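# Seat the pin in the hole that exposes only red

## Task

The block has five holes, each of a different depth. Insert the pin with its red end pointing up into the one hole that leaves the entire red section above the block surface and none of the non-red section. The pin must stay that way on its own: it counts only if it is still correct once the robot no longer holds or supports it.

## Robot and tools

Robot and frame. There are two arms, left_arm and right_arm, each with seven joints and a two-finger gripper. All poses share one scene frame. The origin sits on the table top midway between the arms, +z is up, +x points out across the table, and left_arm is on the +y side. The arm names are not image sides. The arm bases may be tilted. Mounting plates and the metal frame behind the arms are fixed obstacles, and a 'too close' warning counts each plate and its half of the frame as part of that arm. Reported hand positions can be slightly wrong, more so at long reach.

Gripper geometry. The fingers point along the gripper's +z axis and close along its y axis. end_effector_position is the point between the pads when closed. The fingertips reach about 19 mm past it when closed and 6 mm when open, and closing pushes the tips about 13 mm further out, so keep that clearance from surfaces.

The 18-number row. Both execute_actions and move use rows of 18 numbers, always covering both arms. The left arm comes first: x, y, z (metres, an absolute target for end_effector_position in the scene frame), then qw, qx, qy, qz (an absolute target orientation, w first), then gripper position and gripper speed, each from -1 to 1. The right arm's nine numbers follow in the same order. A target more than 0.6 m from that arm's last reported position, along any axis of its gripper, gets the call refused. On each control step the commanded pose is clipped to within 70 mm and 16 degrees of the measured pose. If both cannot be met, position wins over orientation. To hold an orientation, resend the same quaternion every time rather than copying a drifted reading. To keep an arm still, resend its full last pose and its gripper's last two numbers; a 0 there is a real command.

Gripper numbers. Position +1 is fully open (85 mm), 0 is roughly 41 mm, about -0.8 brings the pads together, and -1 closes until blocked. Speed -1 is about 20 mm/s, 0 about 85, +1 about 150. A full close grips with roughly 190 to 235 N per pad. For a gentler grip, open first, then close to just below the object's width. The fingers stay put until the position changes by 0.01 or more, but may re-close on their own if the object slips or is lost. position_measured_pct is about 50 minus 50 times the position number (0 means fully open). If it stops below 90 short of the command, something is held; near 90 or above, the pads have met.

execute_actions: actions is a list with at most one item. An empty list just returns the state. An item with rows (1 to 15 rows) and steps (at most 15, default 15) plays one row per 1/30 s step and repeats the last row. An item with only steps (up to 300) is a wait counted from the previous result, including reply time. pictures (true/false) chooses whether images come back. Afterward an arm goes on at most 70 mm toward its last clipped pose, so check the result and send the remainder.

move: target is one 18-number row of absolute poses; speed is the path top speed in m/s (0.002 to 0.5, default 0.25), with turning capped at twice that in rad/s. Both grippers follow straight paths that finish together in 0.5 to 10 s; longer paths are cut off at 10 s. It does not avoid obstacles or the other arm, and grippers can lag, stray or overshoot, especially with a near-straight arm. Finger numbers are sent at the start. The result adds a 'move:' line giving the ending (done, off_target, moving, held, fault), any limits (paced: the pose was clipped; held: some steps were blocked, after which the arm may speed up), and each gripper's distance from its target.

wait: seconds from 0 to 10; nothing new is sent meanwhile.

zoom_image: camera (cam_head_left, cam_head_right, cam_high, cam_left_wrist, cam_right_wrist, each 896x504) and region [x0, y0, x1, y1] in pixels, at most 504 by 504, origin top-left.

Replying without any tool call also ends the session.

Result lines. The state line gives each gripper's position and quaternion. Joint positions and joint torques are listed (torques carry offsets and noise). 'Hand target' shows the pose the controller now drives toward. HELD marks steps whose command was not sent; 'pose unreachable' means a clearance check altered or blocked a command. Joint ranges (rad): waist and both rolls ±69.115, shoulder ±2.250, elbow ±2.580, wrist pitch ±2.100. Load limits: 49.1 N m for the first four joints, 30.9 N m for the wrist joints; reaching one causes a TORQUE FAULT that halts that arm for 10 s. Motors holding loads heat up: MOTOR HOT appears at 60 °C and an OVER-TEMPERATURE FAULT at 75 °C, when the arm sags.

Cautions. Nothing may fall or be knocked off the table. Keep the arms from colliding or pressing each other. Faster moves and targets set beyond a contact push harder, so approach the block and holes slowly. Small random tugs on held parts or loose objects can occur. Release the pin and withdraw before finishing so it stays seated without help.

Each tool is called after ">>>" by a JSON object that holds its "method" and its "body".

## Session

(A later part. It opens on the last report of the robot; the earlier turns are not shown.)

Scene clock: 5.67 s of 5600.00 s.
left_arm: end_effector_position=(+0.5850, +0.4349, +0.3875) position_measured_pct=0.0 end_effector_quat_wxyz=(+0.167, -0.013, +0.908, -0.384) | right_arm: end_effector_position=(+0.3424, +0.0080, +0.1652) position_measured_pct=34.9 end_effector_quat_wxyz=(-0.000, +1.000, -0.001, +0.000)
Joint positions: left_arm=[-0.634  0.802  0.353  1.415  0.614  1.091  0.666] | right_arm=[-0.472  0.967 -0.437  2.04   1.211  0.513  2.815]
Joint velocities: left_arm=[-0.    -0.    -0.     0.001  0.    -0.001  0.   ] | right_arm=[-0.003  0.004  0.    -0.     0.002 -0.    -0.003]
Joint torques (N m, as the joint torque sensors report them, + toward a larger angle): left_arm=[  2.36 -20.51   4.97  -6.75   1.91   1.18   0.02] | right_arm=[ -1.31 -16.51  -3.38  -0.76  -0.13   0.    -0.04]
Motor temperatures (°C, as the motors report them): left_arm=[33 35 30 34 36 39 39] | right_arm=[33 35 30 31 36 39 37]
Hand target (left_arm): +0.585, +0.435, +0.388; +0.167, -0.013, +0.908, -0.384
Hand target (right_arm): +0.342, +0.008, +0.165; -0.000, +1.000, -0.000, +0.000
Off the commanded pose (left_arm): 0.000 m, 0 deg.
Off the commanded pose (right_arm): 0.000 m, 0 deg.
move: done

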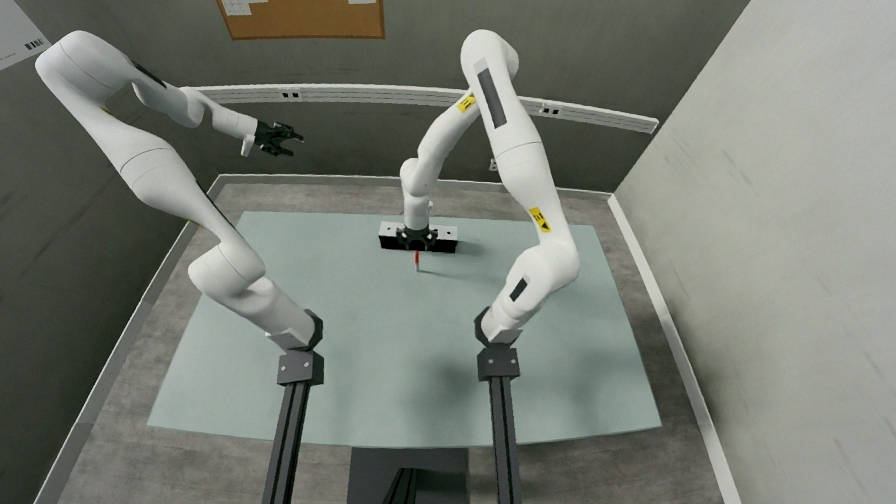

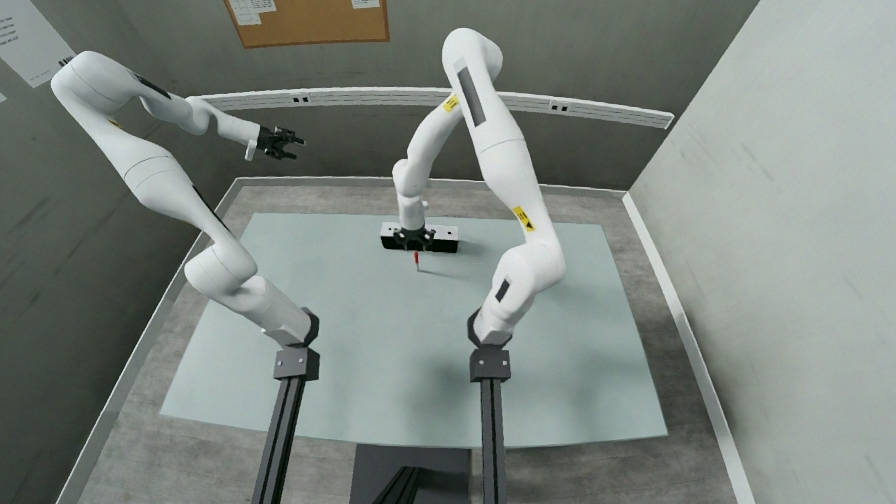

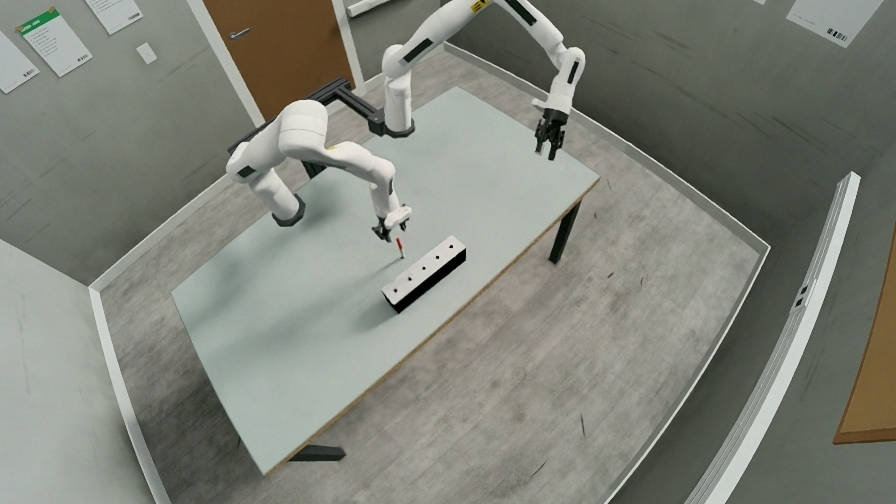

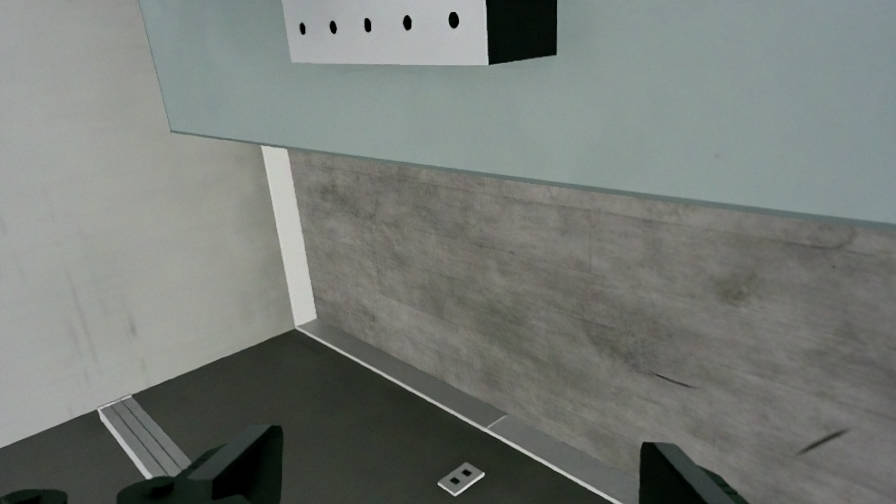

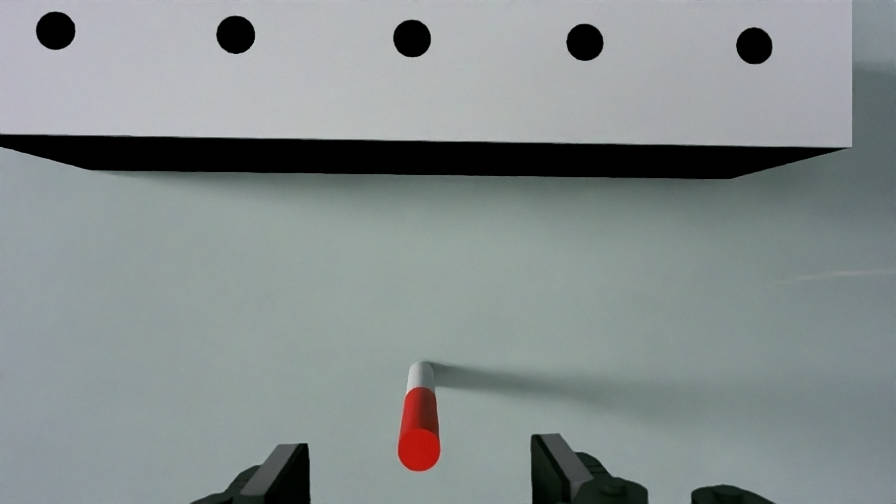

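>>> {"method": "move", "body": {"target": [0.585,0.4349,0.3875,0.167,-0.013,0.908,-0.384,1,0,0.3422,0.0086,0.098,0,1,0,0,0.3,0], "speed": 0.12}}

>>> {"method": "move", "body": {"target": [0.585,0.4349,0.3875,0.167,-0.013,0.908,-0.384,1,0,0.3422,0.0086,0.098,0,1,0,0,-1,0]}}

>>> {"method": "move", "body": {"target": [0.585,0.4349,0.3875,0.167,-0.013,0.908,-0.384,1,0,0.36,0.0086,0.205,0,1,0,0,-1,0], "speed": 0.15}}

>>> {"method": "move", "body": {"target": [0.585,0.4349,0.3875,0.167,-0.013,0.908,-0.384,1,0,0.475,0.010,0.2,0,1,0,0,-1,0], "speed": 0.15}}

Scene clock: 8.93 s of 5600.00 s.
left_arm: end_effector_position=(+0.5850, +0.4349, +0.3875) position_measured_pct=0.0 end_effector_quat_wxyz=(+0.167, -0.013, +0.908, -0.384) | right_arm: end_effector_position=(+0.3426, +0.0087, +0.0982) position_measured_pct=34.9 end_effector_quat_wxyz=(-0.000, +1.000, -0.000, +0.000)
Joint positions: left_arm=[-0.634  0.802  0.353  1.415  0.614  1.091  0.666] | right_arm=[-0.527  1.122 -0.323  1.994  1.451  0.415  2.603]
Joint velocities: left_arm=[ 0.    -0.001 -0.    -0.001  0.002  0.    -0.002] | right_arm=[-0.003  0.008  0.002  0.     0.005  0.001 -0.005]
Joint torques (N m, as the joint torque sensors report them, + toward a larger angle): left_arm=[  2.49 -20.41   5.02  -6.88   1.8    1.11   0.2 ] | right_arm=[ -0.85 -17.81  -2.8    0.06  -0.26  -0.13  -0.25]
Motor temperatures (°C, as the motors report them): left_arm=[33 35 31 34 36 39 39] | right_arm=[33 35 30 31 36 39 37]
Hand target (left_arm): +0.585, +0.435, +0.388; +0.167, -0.013, +0.908, -0.384
Hand target (right_arm): +0.342, +0.009, +0.098; -0.000, +1.000, -0.000, +0.000
Off the commanded pose (left_arm): 0.000 m, 0 deg.
Off the commanded pose (right_arm): 0.000 m, 0 deg.
move: done

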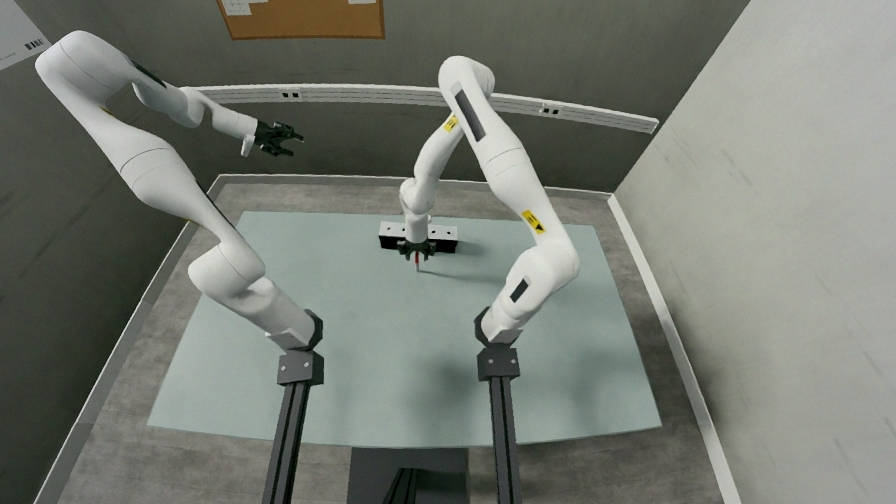

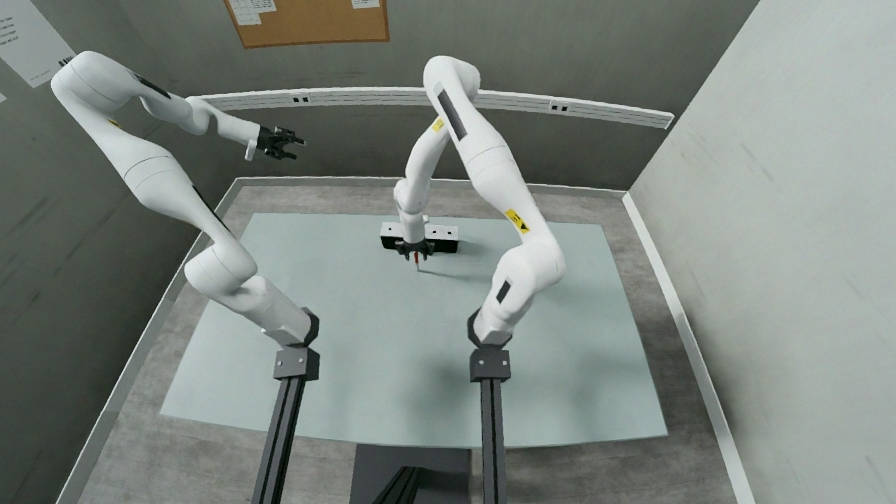

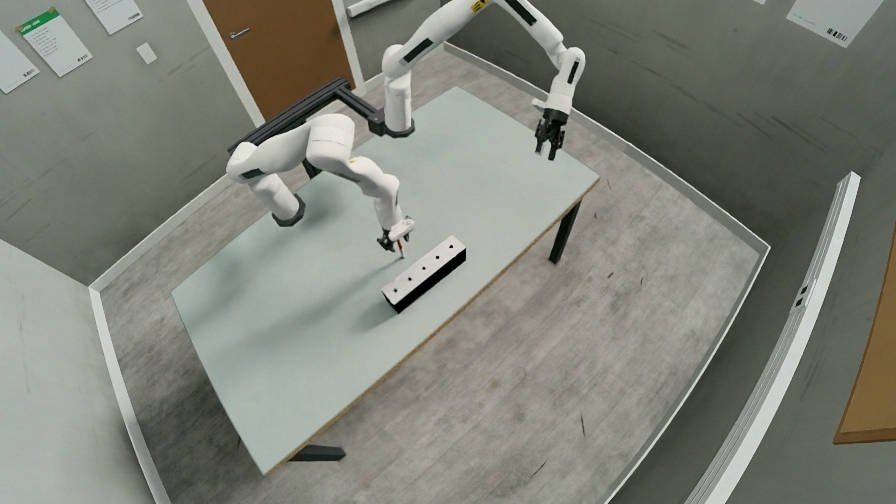

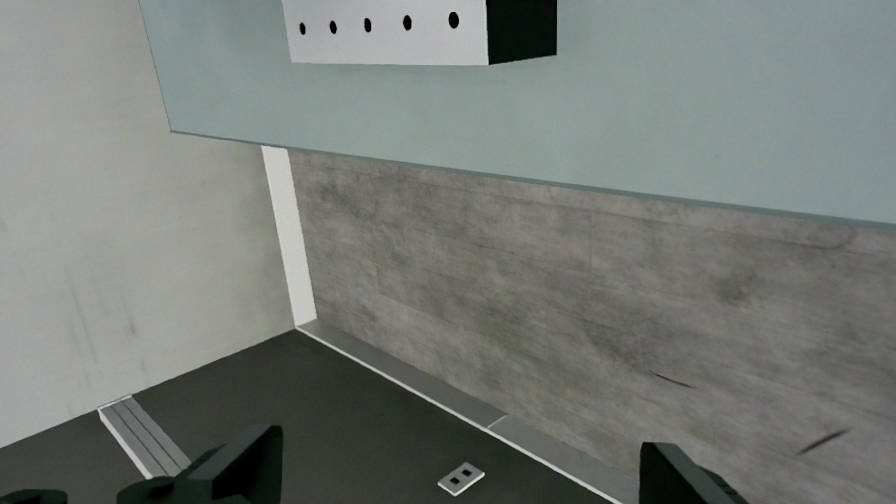

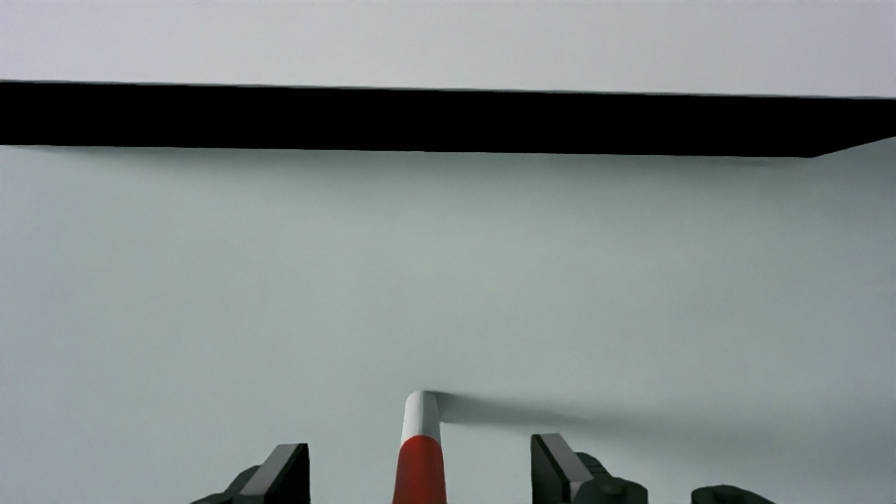

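Scene clock: 9.73 s of 5600.00 s.
left_arm: end_effector_position=(+0.5850, +0.4349, +0.3875) position_measured_pct=0.0 end_effector_quat_wxyz=(+0.167, -0.013, +0.908, -0.384) | right_arm: end_effector_position=(+0.3423, +0.0087, +0.0982) position_measured_pct=80.6 end_effector_quat_wxyz=(-0.000, +1.000, +0.000, +0.000)
Joint positions: left_arm=[-0.634  0.802  0.353  1.415  0.614  1.091  0.666] | right_arm=[-0.527  1.122 -0.323  1.994  1.451  0.415  2.603]
Joint velocities: left_arm=[ 0.    -0.001  0.     0.002 -0.001  0.001  0.002] | right_arm=[-0.    -0.001 -0.001 -0.    -0.     0.001 -0.   ]
Joint torques (N m, as the joint torque sensors report them, + toward a larger angle): left_arm=[  2.23 -20.23   5.    -6.94   1.85   1.37   0.04] | right_arm=[ -1.36 -17.29  -2.73   0.2   -0.26  -0.19   0.11]
Motor temperatures (°C, as the motors report them): left_arm=[33 35 31 34 36 39 39] | right_arm=[33 35 30 31 36 39 37]
Hand target (left_arm): +0.585, +0.435, +0.388; +0.167, -0.013, +0.908, -0.384
Hand target (right_arm): +0.342, +0.009, +0.098; +0.000, +1.000, +0.000, +0.000
Off the commanded pose (left_arm): 0.000 m, 0 deg.
Off the commanded pose (right_arm): 0.000 m, 0 deg.
move: done

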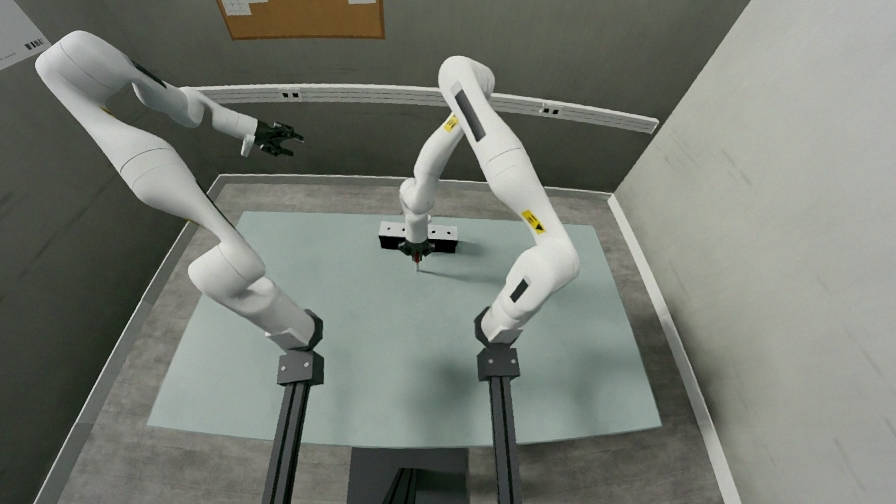

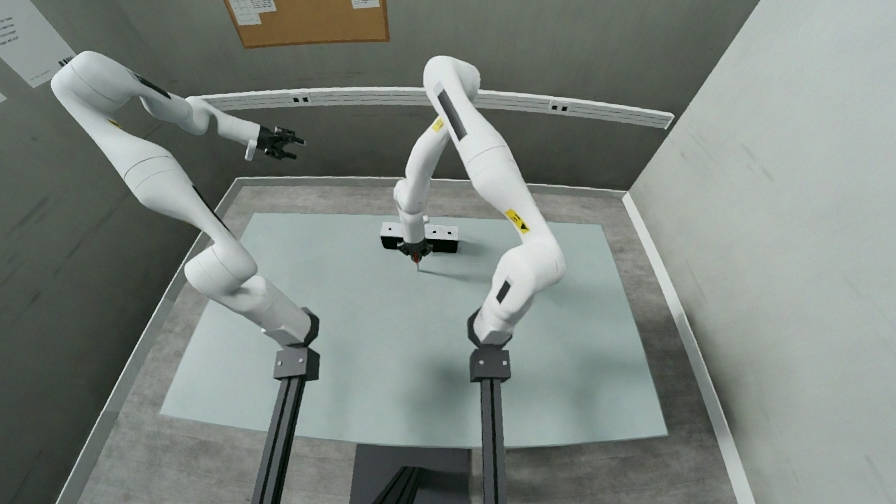

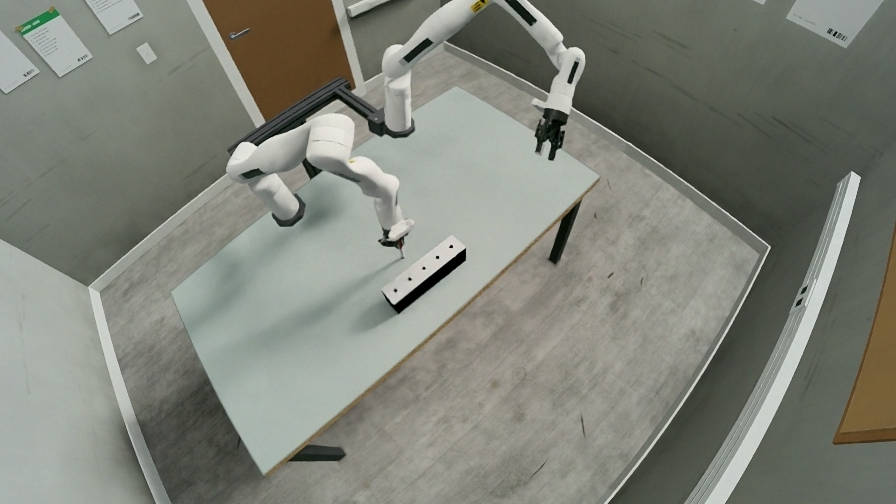

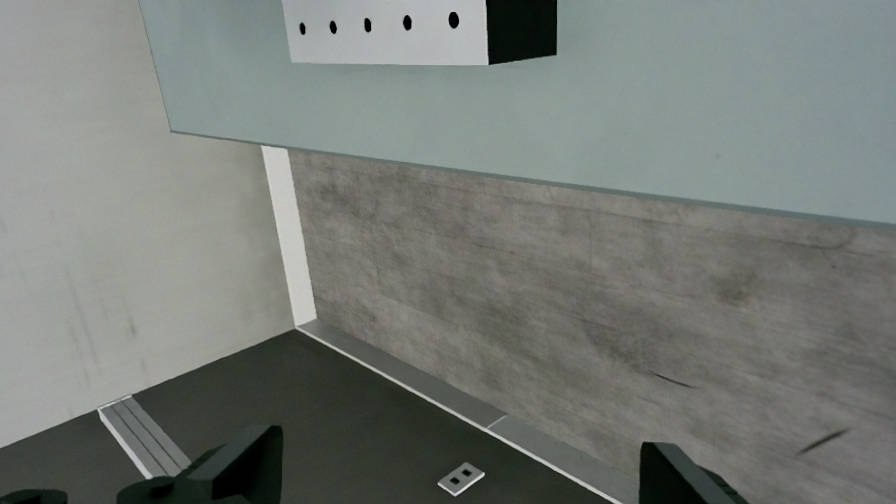

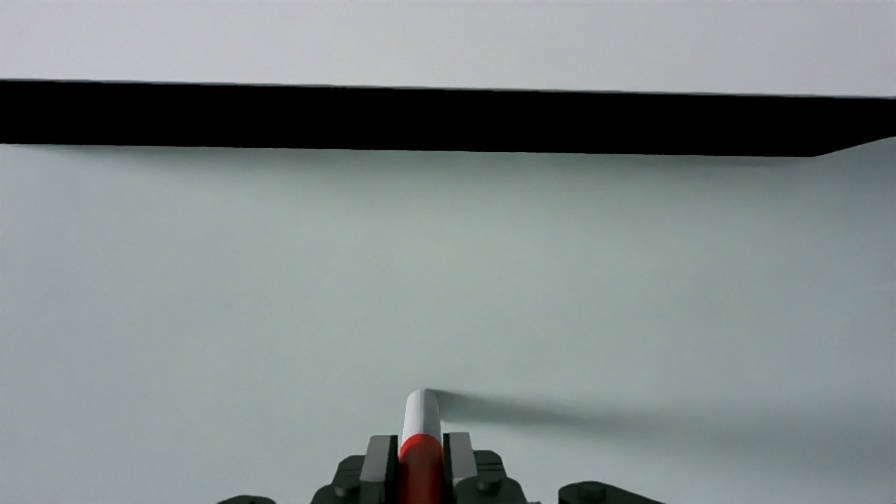

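Scene clock: 10.90 s of 5600.00 s.
left_arm: end_effector_position=(+0.5850, +0.4349, +0.3875) position_measured_pct=0.0 end_effector_quat_wxyz=(+0.167, -0.013, +0.908, -0.384) | right_arm: end_effector_position=(+0.3595, +0.0086, +0.2049) position_measured_pct=80.6 end_effector_quat_wxyz=(+0.000, +1.000, +0.001, -0.000)
Joint positions: left_arm=[-0.634  0.802  0.353  1.415  0.614  1.091  0.666] | right_arm=[-0.407  0.888 -0.518  2.002  1.038  0.608  3.01 ]
Joint velocities: left_arm=[-0.     0.     0.     0.001  0.001 -0.001  0.   ] | right_arm=[ 0.006 -0.005  0.003 -0.001 -0.002 -0.001  0.003]
Joint torques (N m, as the joint torque sensors report them, + toward a larger angle): left_arm=[  2.22 -20.62   4.98  -6.58   1.97   1.35   0.06] | right_arm=[ -0.91 -16.82  -4.35  -1.84  -0.23  -0.26  -0.01]
Motor temperatures (°C, as the motors report them): left_arm=[33 35 31 34 36 39 39] | right_arm=[33 35 30 31 36 39 37]
Hand target (left_arm): +0.585, +0.435, +0.388; +0.167, -0.013, +0.908, -0.384
Hand target (right_arm): +0.360, +0.008, +0.205; +0.000, +1.000, +0.000, -0.000
Off the commanded pose (left_arm): 0.000 m, 0 deg.
Off the commanded pose (right_arm): 0.000 m, 0 deg.
move: done

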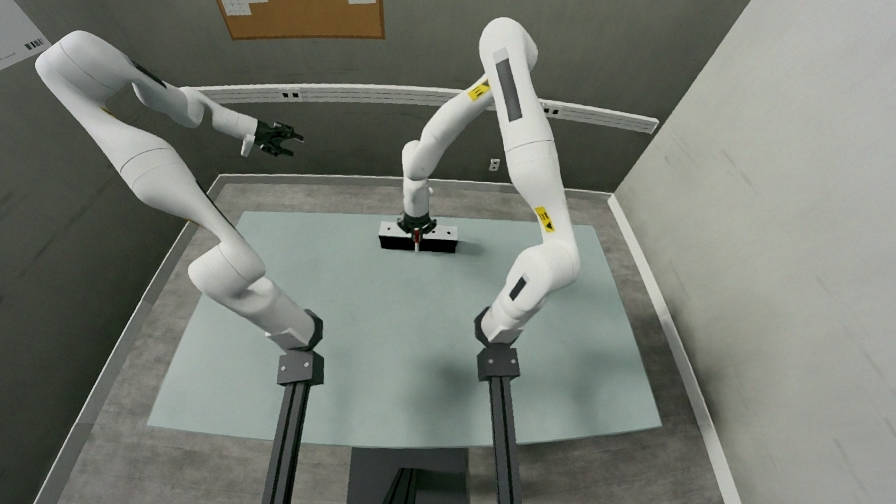

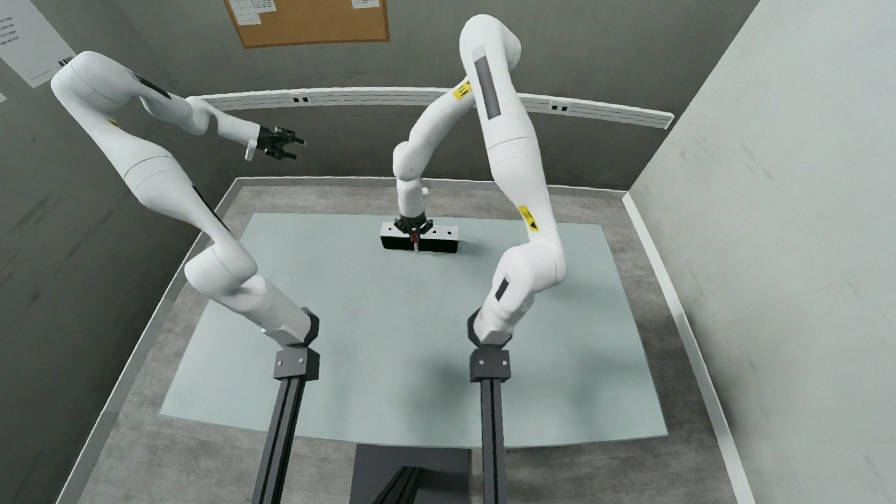

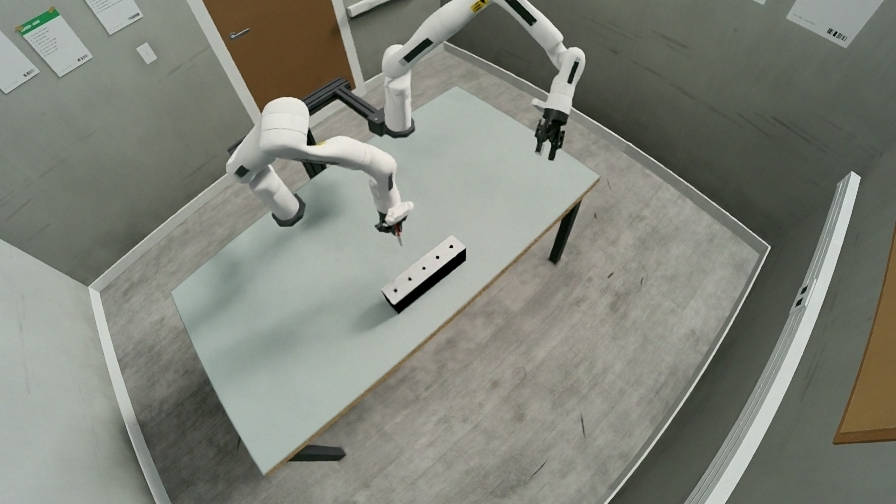

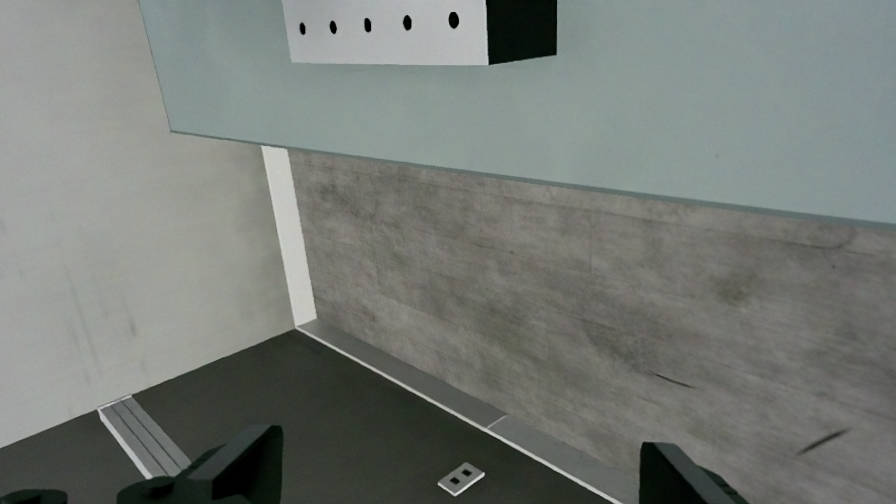

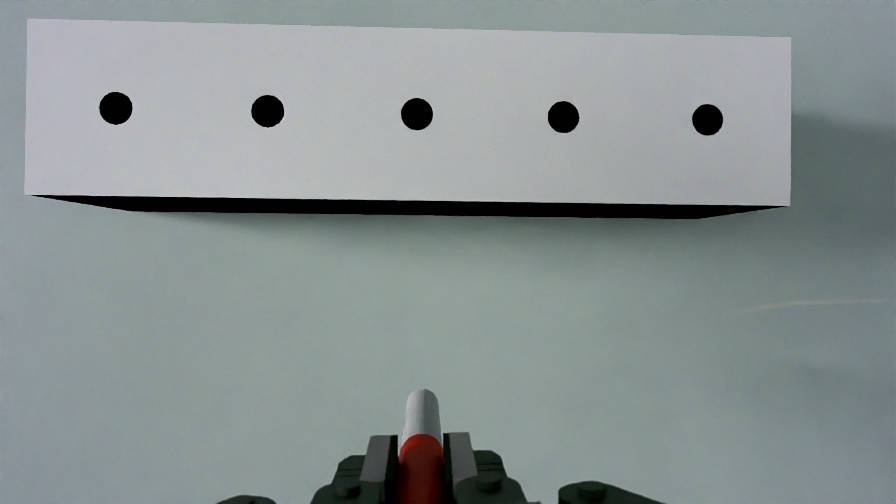

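Scene clock: 12.07 s of 5600.00 s.
left_arm: end_effector_position=(+0.5850, +0.4349, +0.3875) position_measured_pct=0.0 end_effector_quat_wxyz=(+0.167, -0.013, +0.908, -0.384) | right_arm: end_effector_position=(+0.4750, +0.0102, +0.2004) position_measured_pct=80.6 end_effector_quat_wxyz=(-0.000, +1.000, +0.000, +0.000)
Joint positions: left_arm=[-0.634  0.802  0.353  1.415  0.614  1.091  0.666] | right_arm=[-0.254  0.992 -0.579  1.666  0.904  0.796  3.395]
Joint velocities: left_arm=[ 0.    -0.001 -0.     0.    -0.001 -0.001 -0.   ] | right_arm=[ 0.003  0.008  0.001 -0.002 -0.003  0.001  0.003]
Joint torques (N m, as the joint torque sensors report them, + toward a larger angle): left_arm=[  2.16 -20.65   4.94  -6.79   1.84   1.25  -0.03] | right_arm=[ -2.15 -19.52  -5.03  -3.45  -0.28  -0.33  -0.31]
Motor temperatures (°C, as the motors report them): left_arm=[33 35 31 34 36 39 39] | right_arm=[33 35 30 31 36 39 37]
Hand target (left_arm): +0.585, +0.435, +0.388; +0.167, -0.013, +0.908, -0.384
Hand target (right_arm): +0.475, +0.010, +0.200; -0.000, +1.000, +0.000, -0.000
Off the commanded pose (left_arm): 0.000 m, 0 deg.
Off the commanded pose (right_arm): 0.000 m, 0 deg.
move: done

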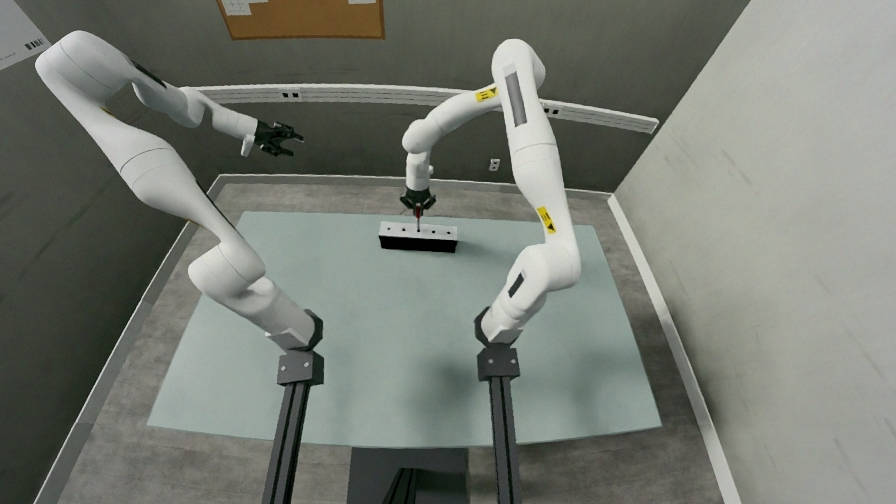

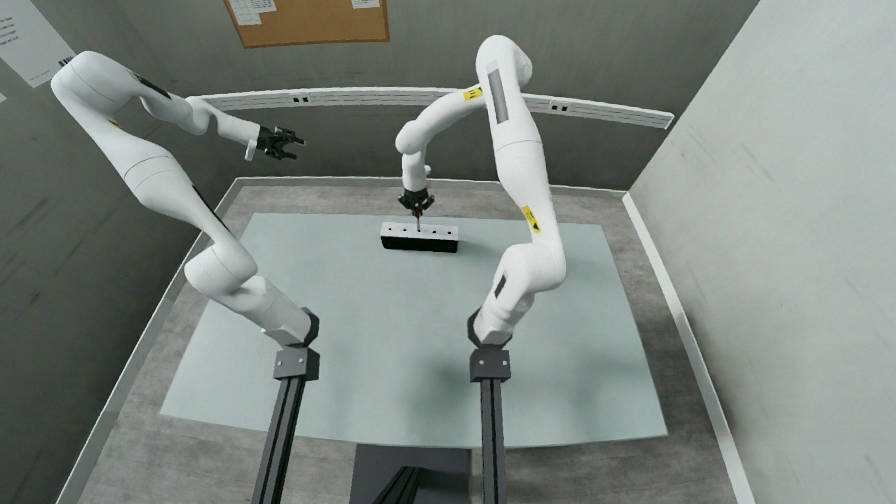

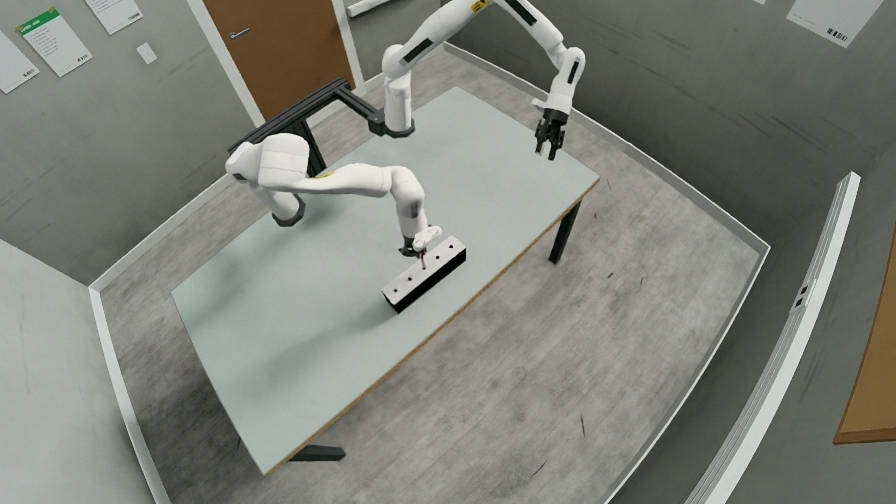

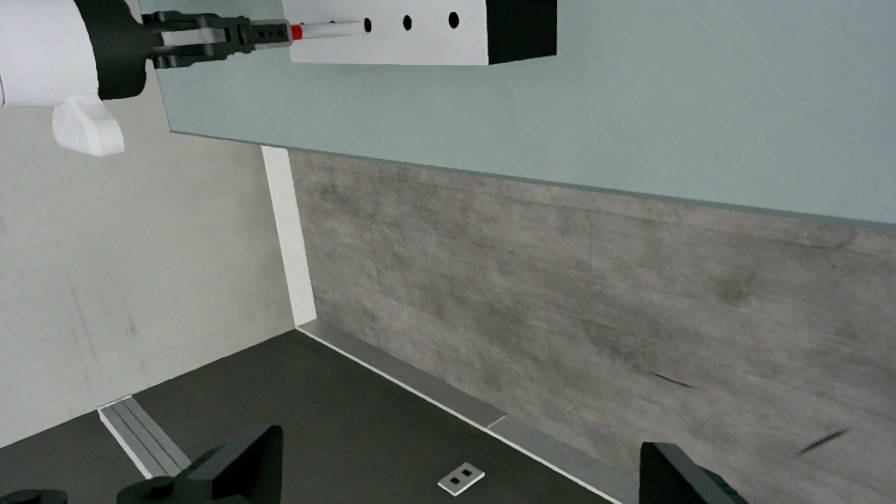

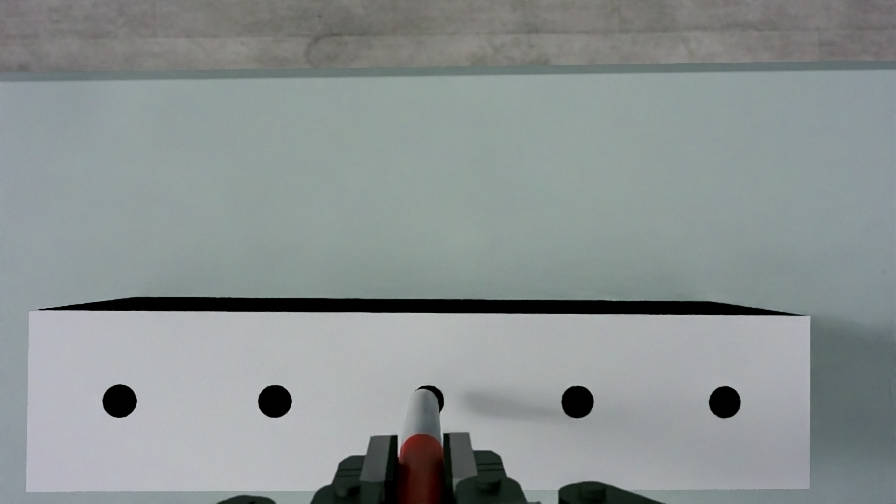

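>>> {"method": "move", "body": {"target": [0.585,0.4349,0.3875,0.167,-0.013,0.908,-0.384,1,0,0.4732,0.0083,0.193,0,1,0,0,-1,0], "speed": 0.05}}

>>> {"method": "zoom_image", "body": {"camera": "cam_right_wrist", "region": [360,350,480,450]}}

Scene clock: 14.13 s of 5600.00 s.
left_arm: end_effector_position=(+0.5850, +0.4349, +0.3875) position_measured_pct=0.0 end_effector_quat_wxyz=(+0.167, -0.013, +0.908, -0.384) | right_arm: end_effector_position=(+0.4733, +0.0083, +0.1930) position_measured_pct=80.6 end_effector_quat_wxyz=(+0.000, +1.000, -0.000, +0.000)
Joint positions: left_arm=[-0.634  0.802  0.353  1.415  0.614  1.091  0.666] | right_arm=[-0.256  1.002 -0.568  1.674  0.918  0.779  3.383]
Joint velocities: left_arm=[ 0.     0.001 -0.    -0.     0.001  0.     0.   ] | right_arm=[-0.     0.001  0.001  0.001  0.001  0.    -0.001]
Joint torques (N m, as the joint torque sensors report them, + toward a larger angle): left_arm=[  2.19 -20.68   5.12  -6.67   1.98   1.32   0.04] | right_arm=[ -1.96 -20.25  -4.8   -3.16  -0.41  -0.17  -0.01]
Motor temperatures (°C, as the motors report them): left_arm=[33 35 31 34 36 39 39] | right_arm=[33 35 30 31 36 39 37]
Hand target (left_arm): +0.585, +0.435, +0.388; +0.167, -0.013, +0.908, -0.384
Hand target (right_arm): +0.473, +0.008, +0.193; +0.000, +1.000, -0.000, +0.000
Off the commanded pose (left_arm): 0.000 m, 0 deg.
Off the commanded pose (right_arm): 0.000 m, 0 deg.
move: done

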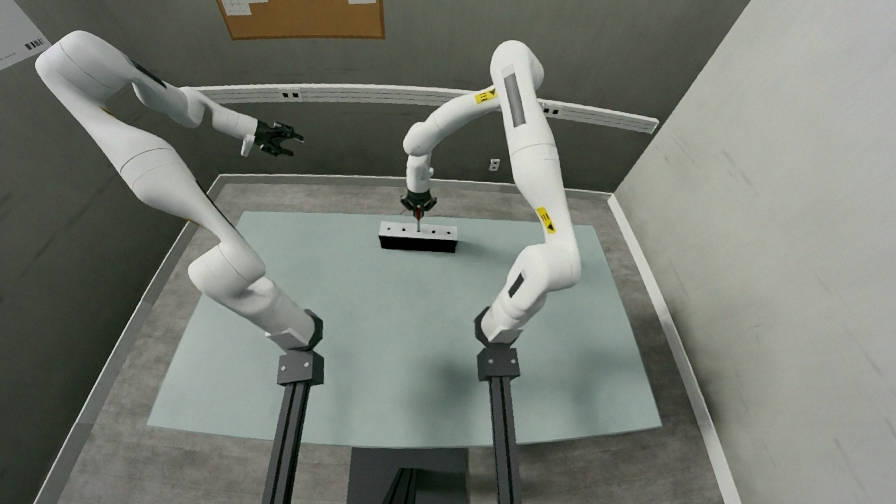

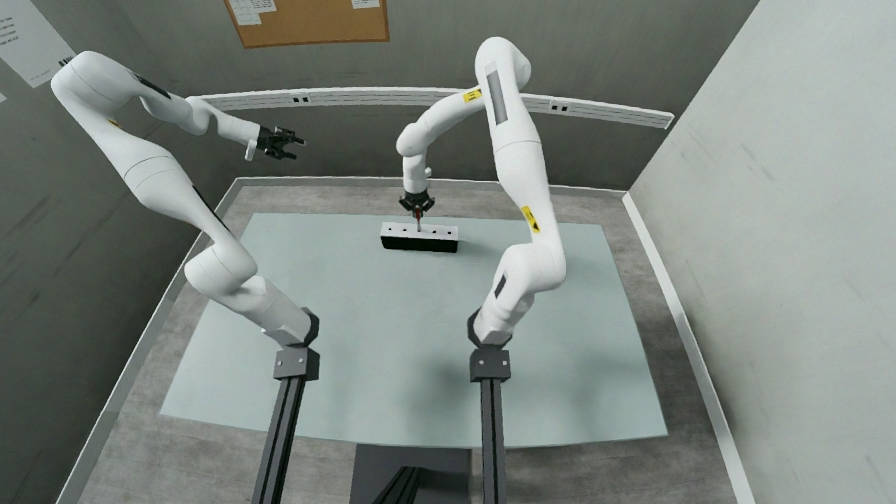

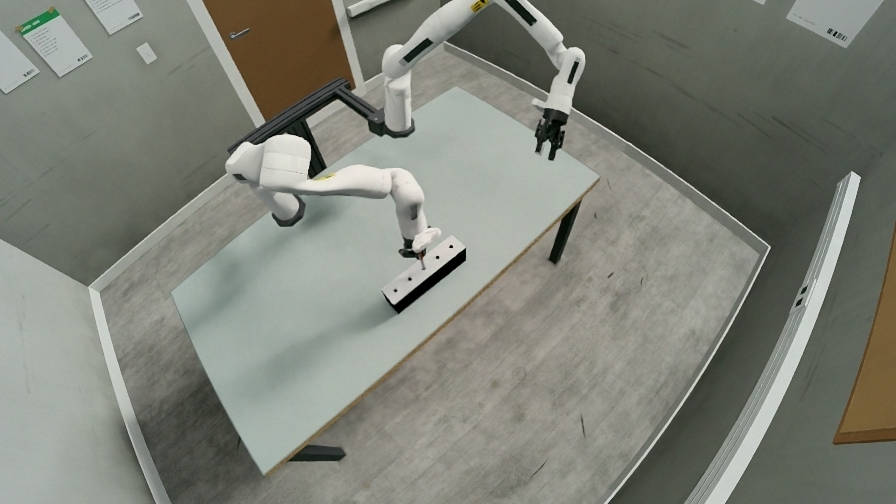

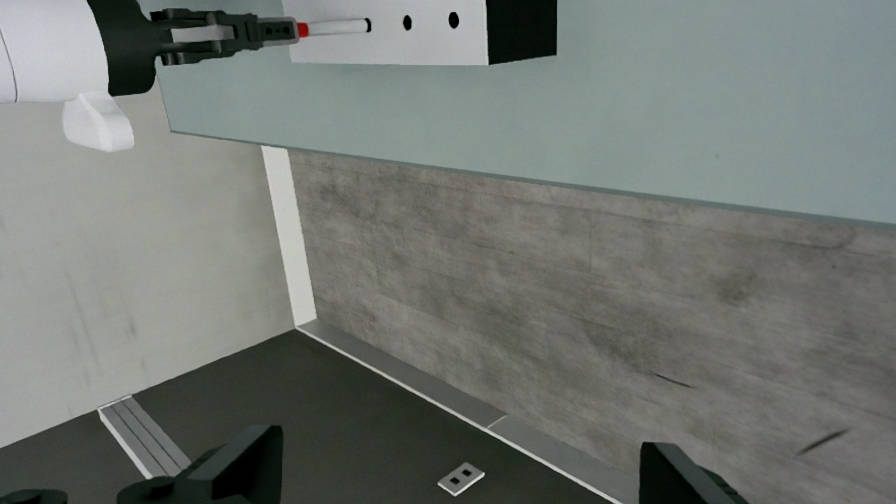

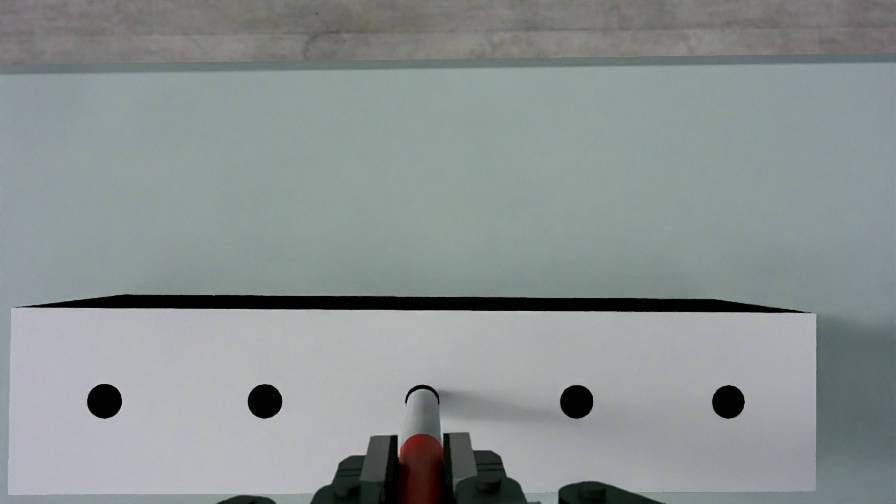

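Region (360, 350, 480, 450) of cam_right_wrist's 896x504 image, scaled by 4.200.

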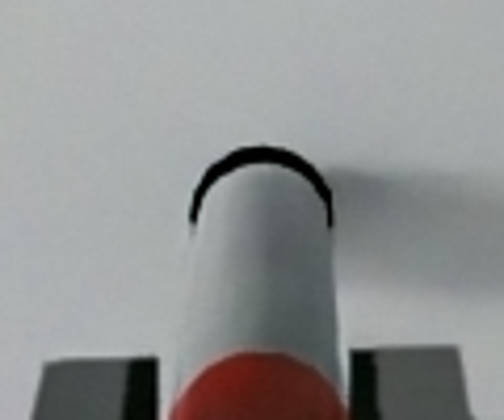

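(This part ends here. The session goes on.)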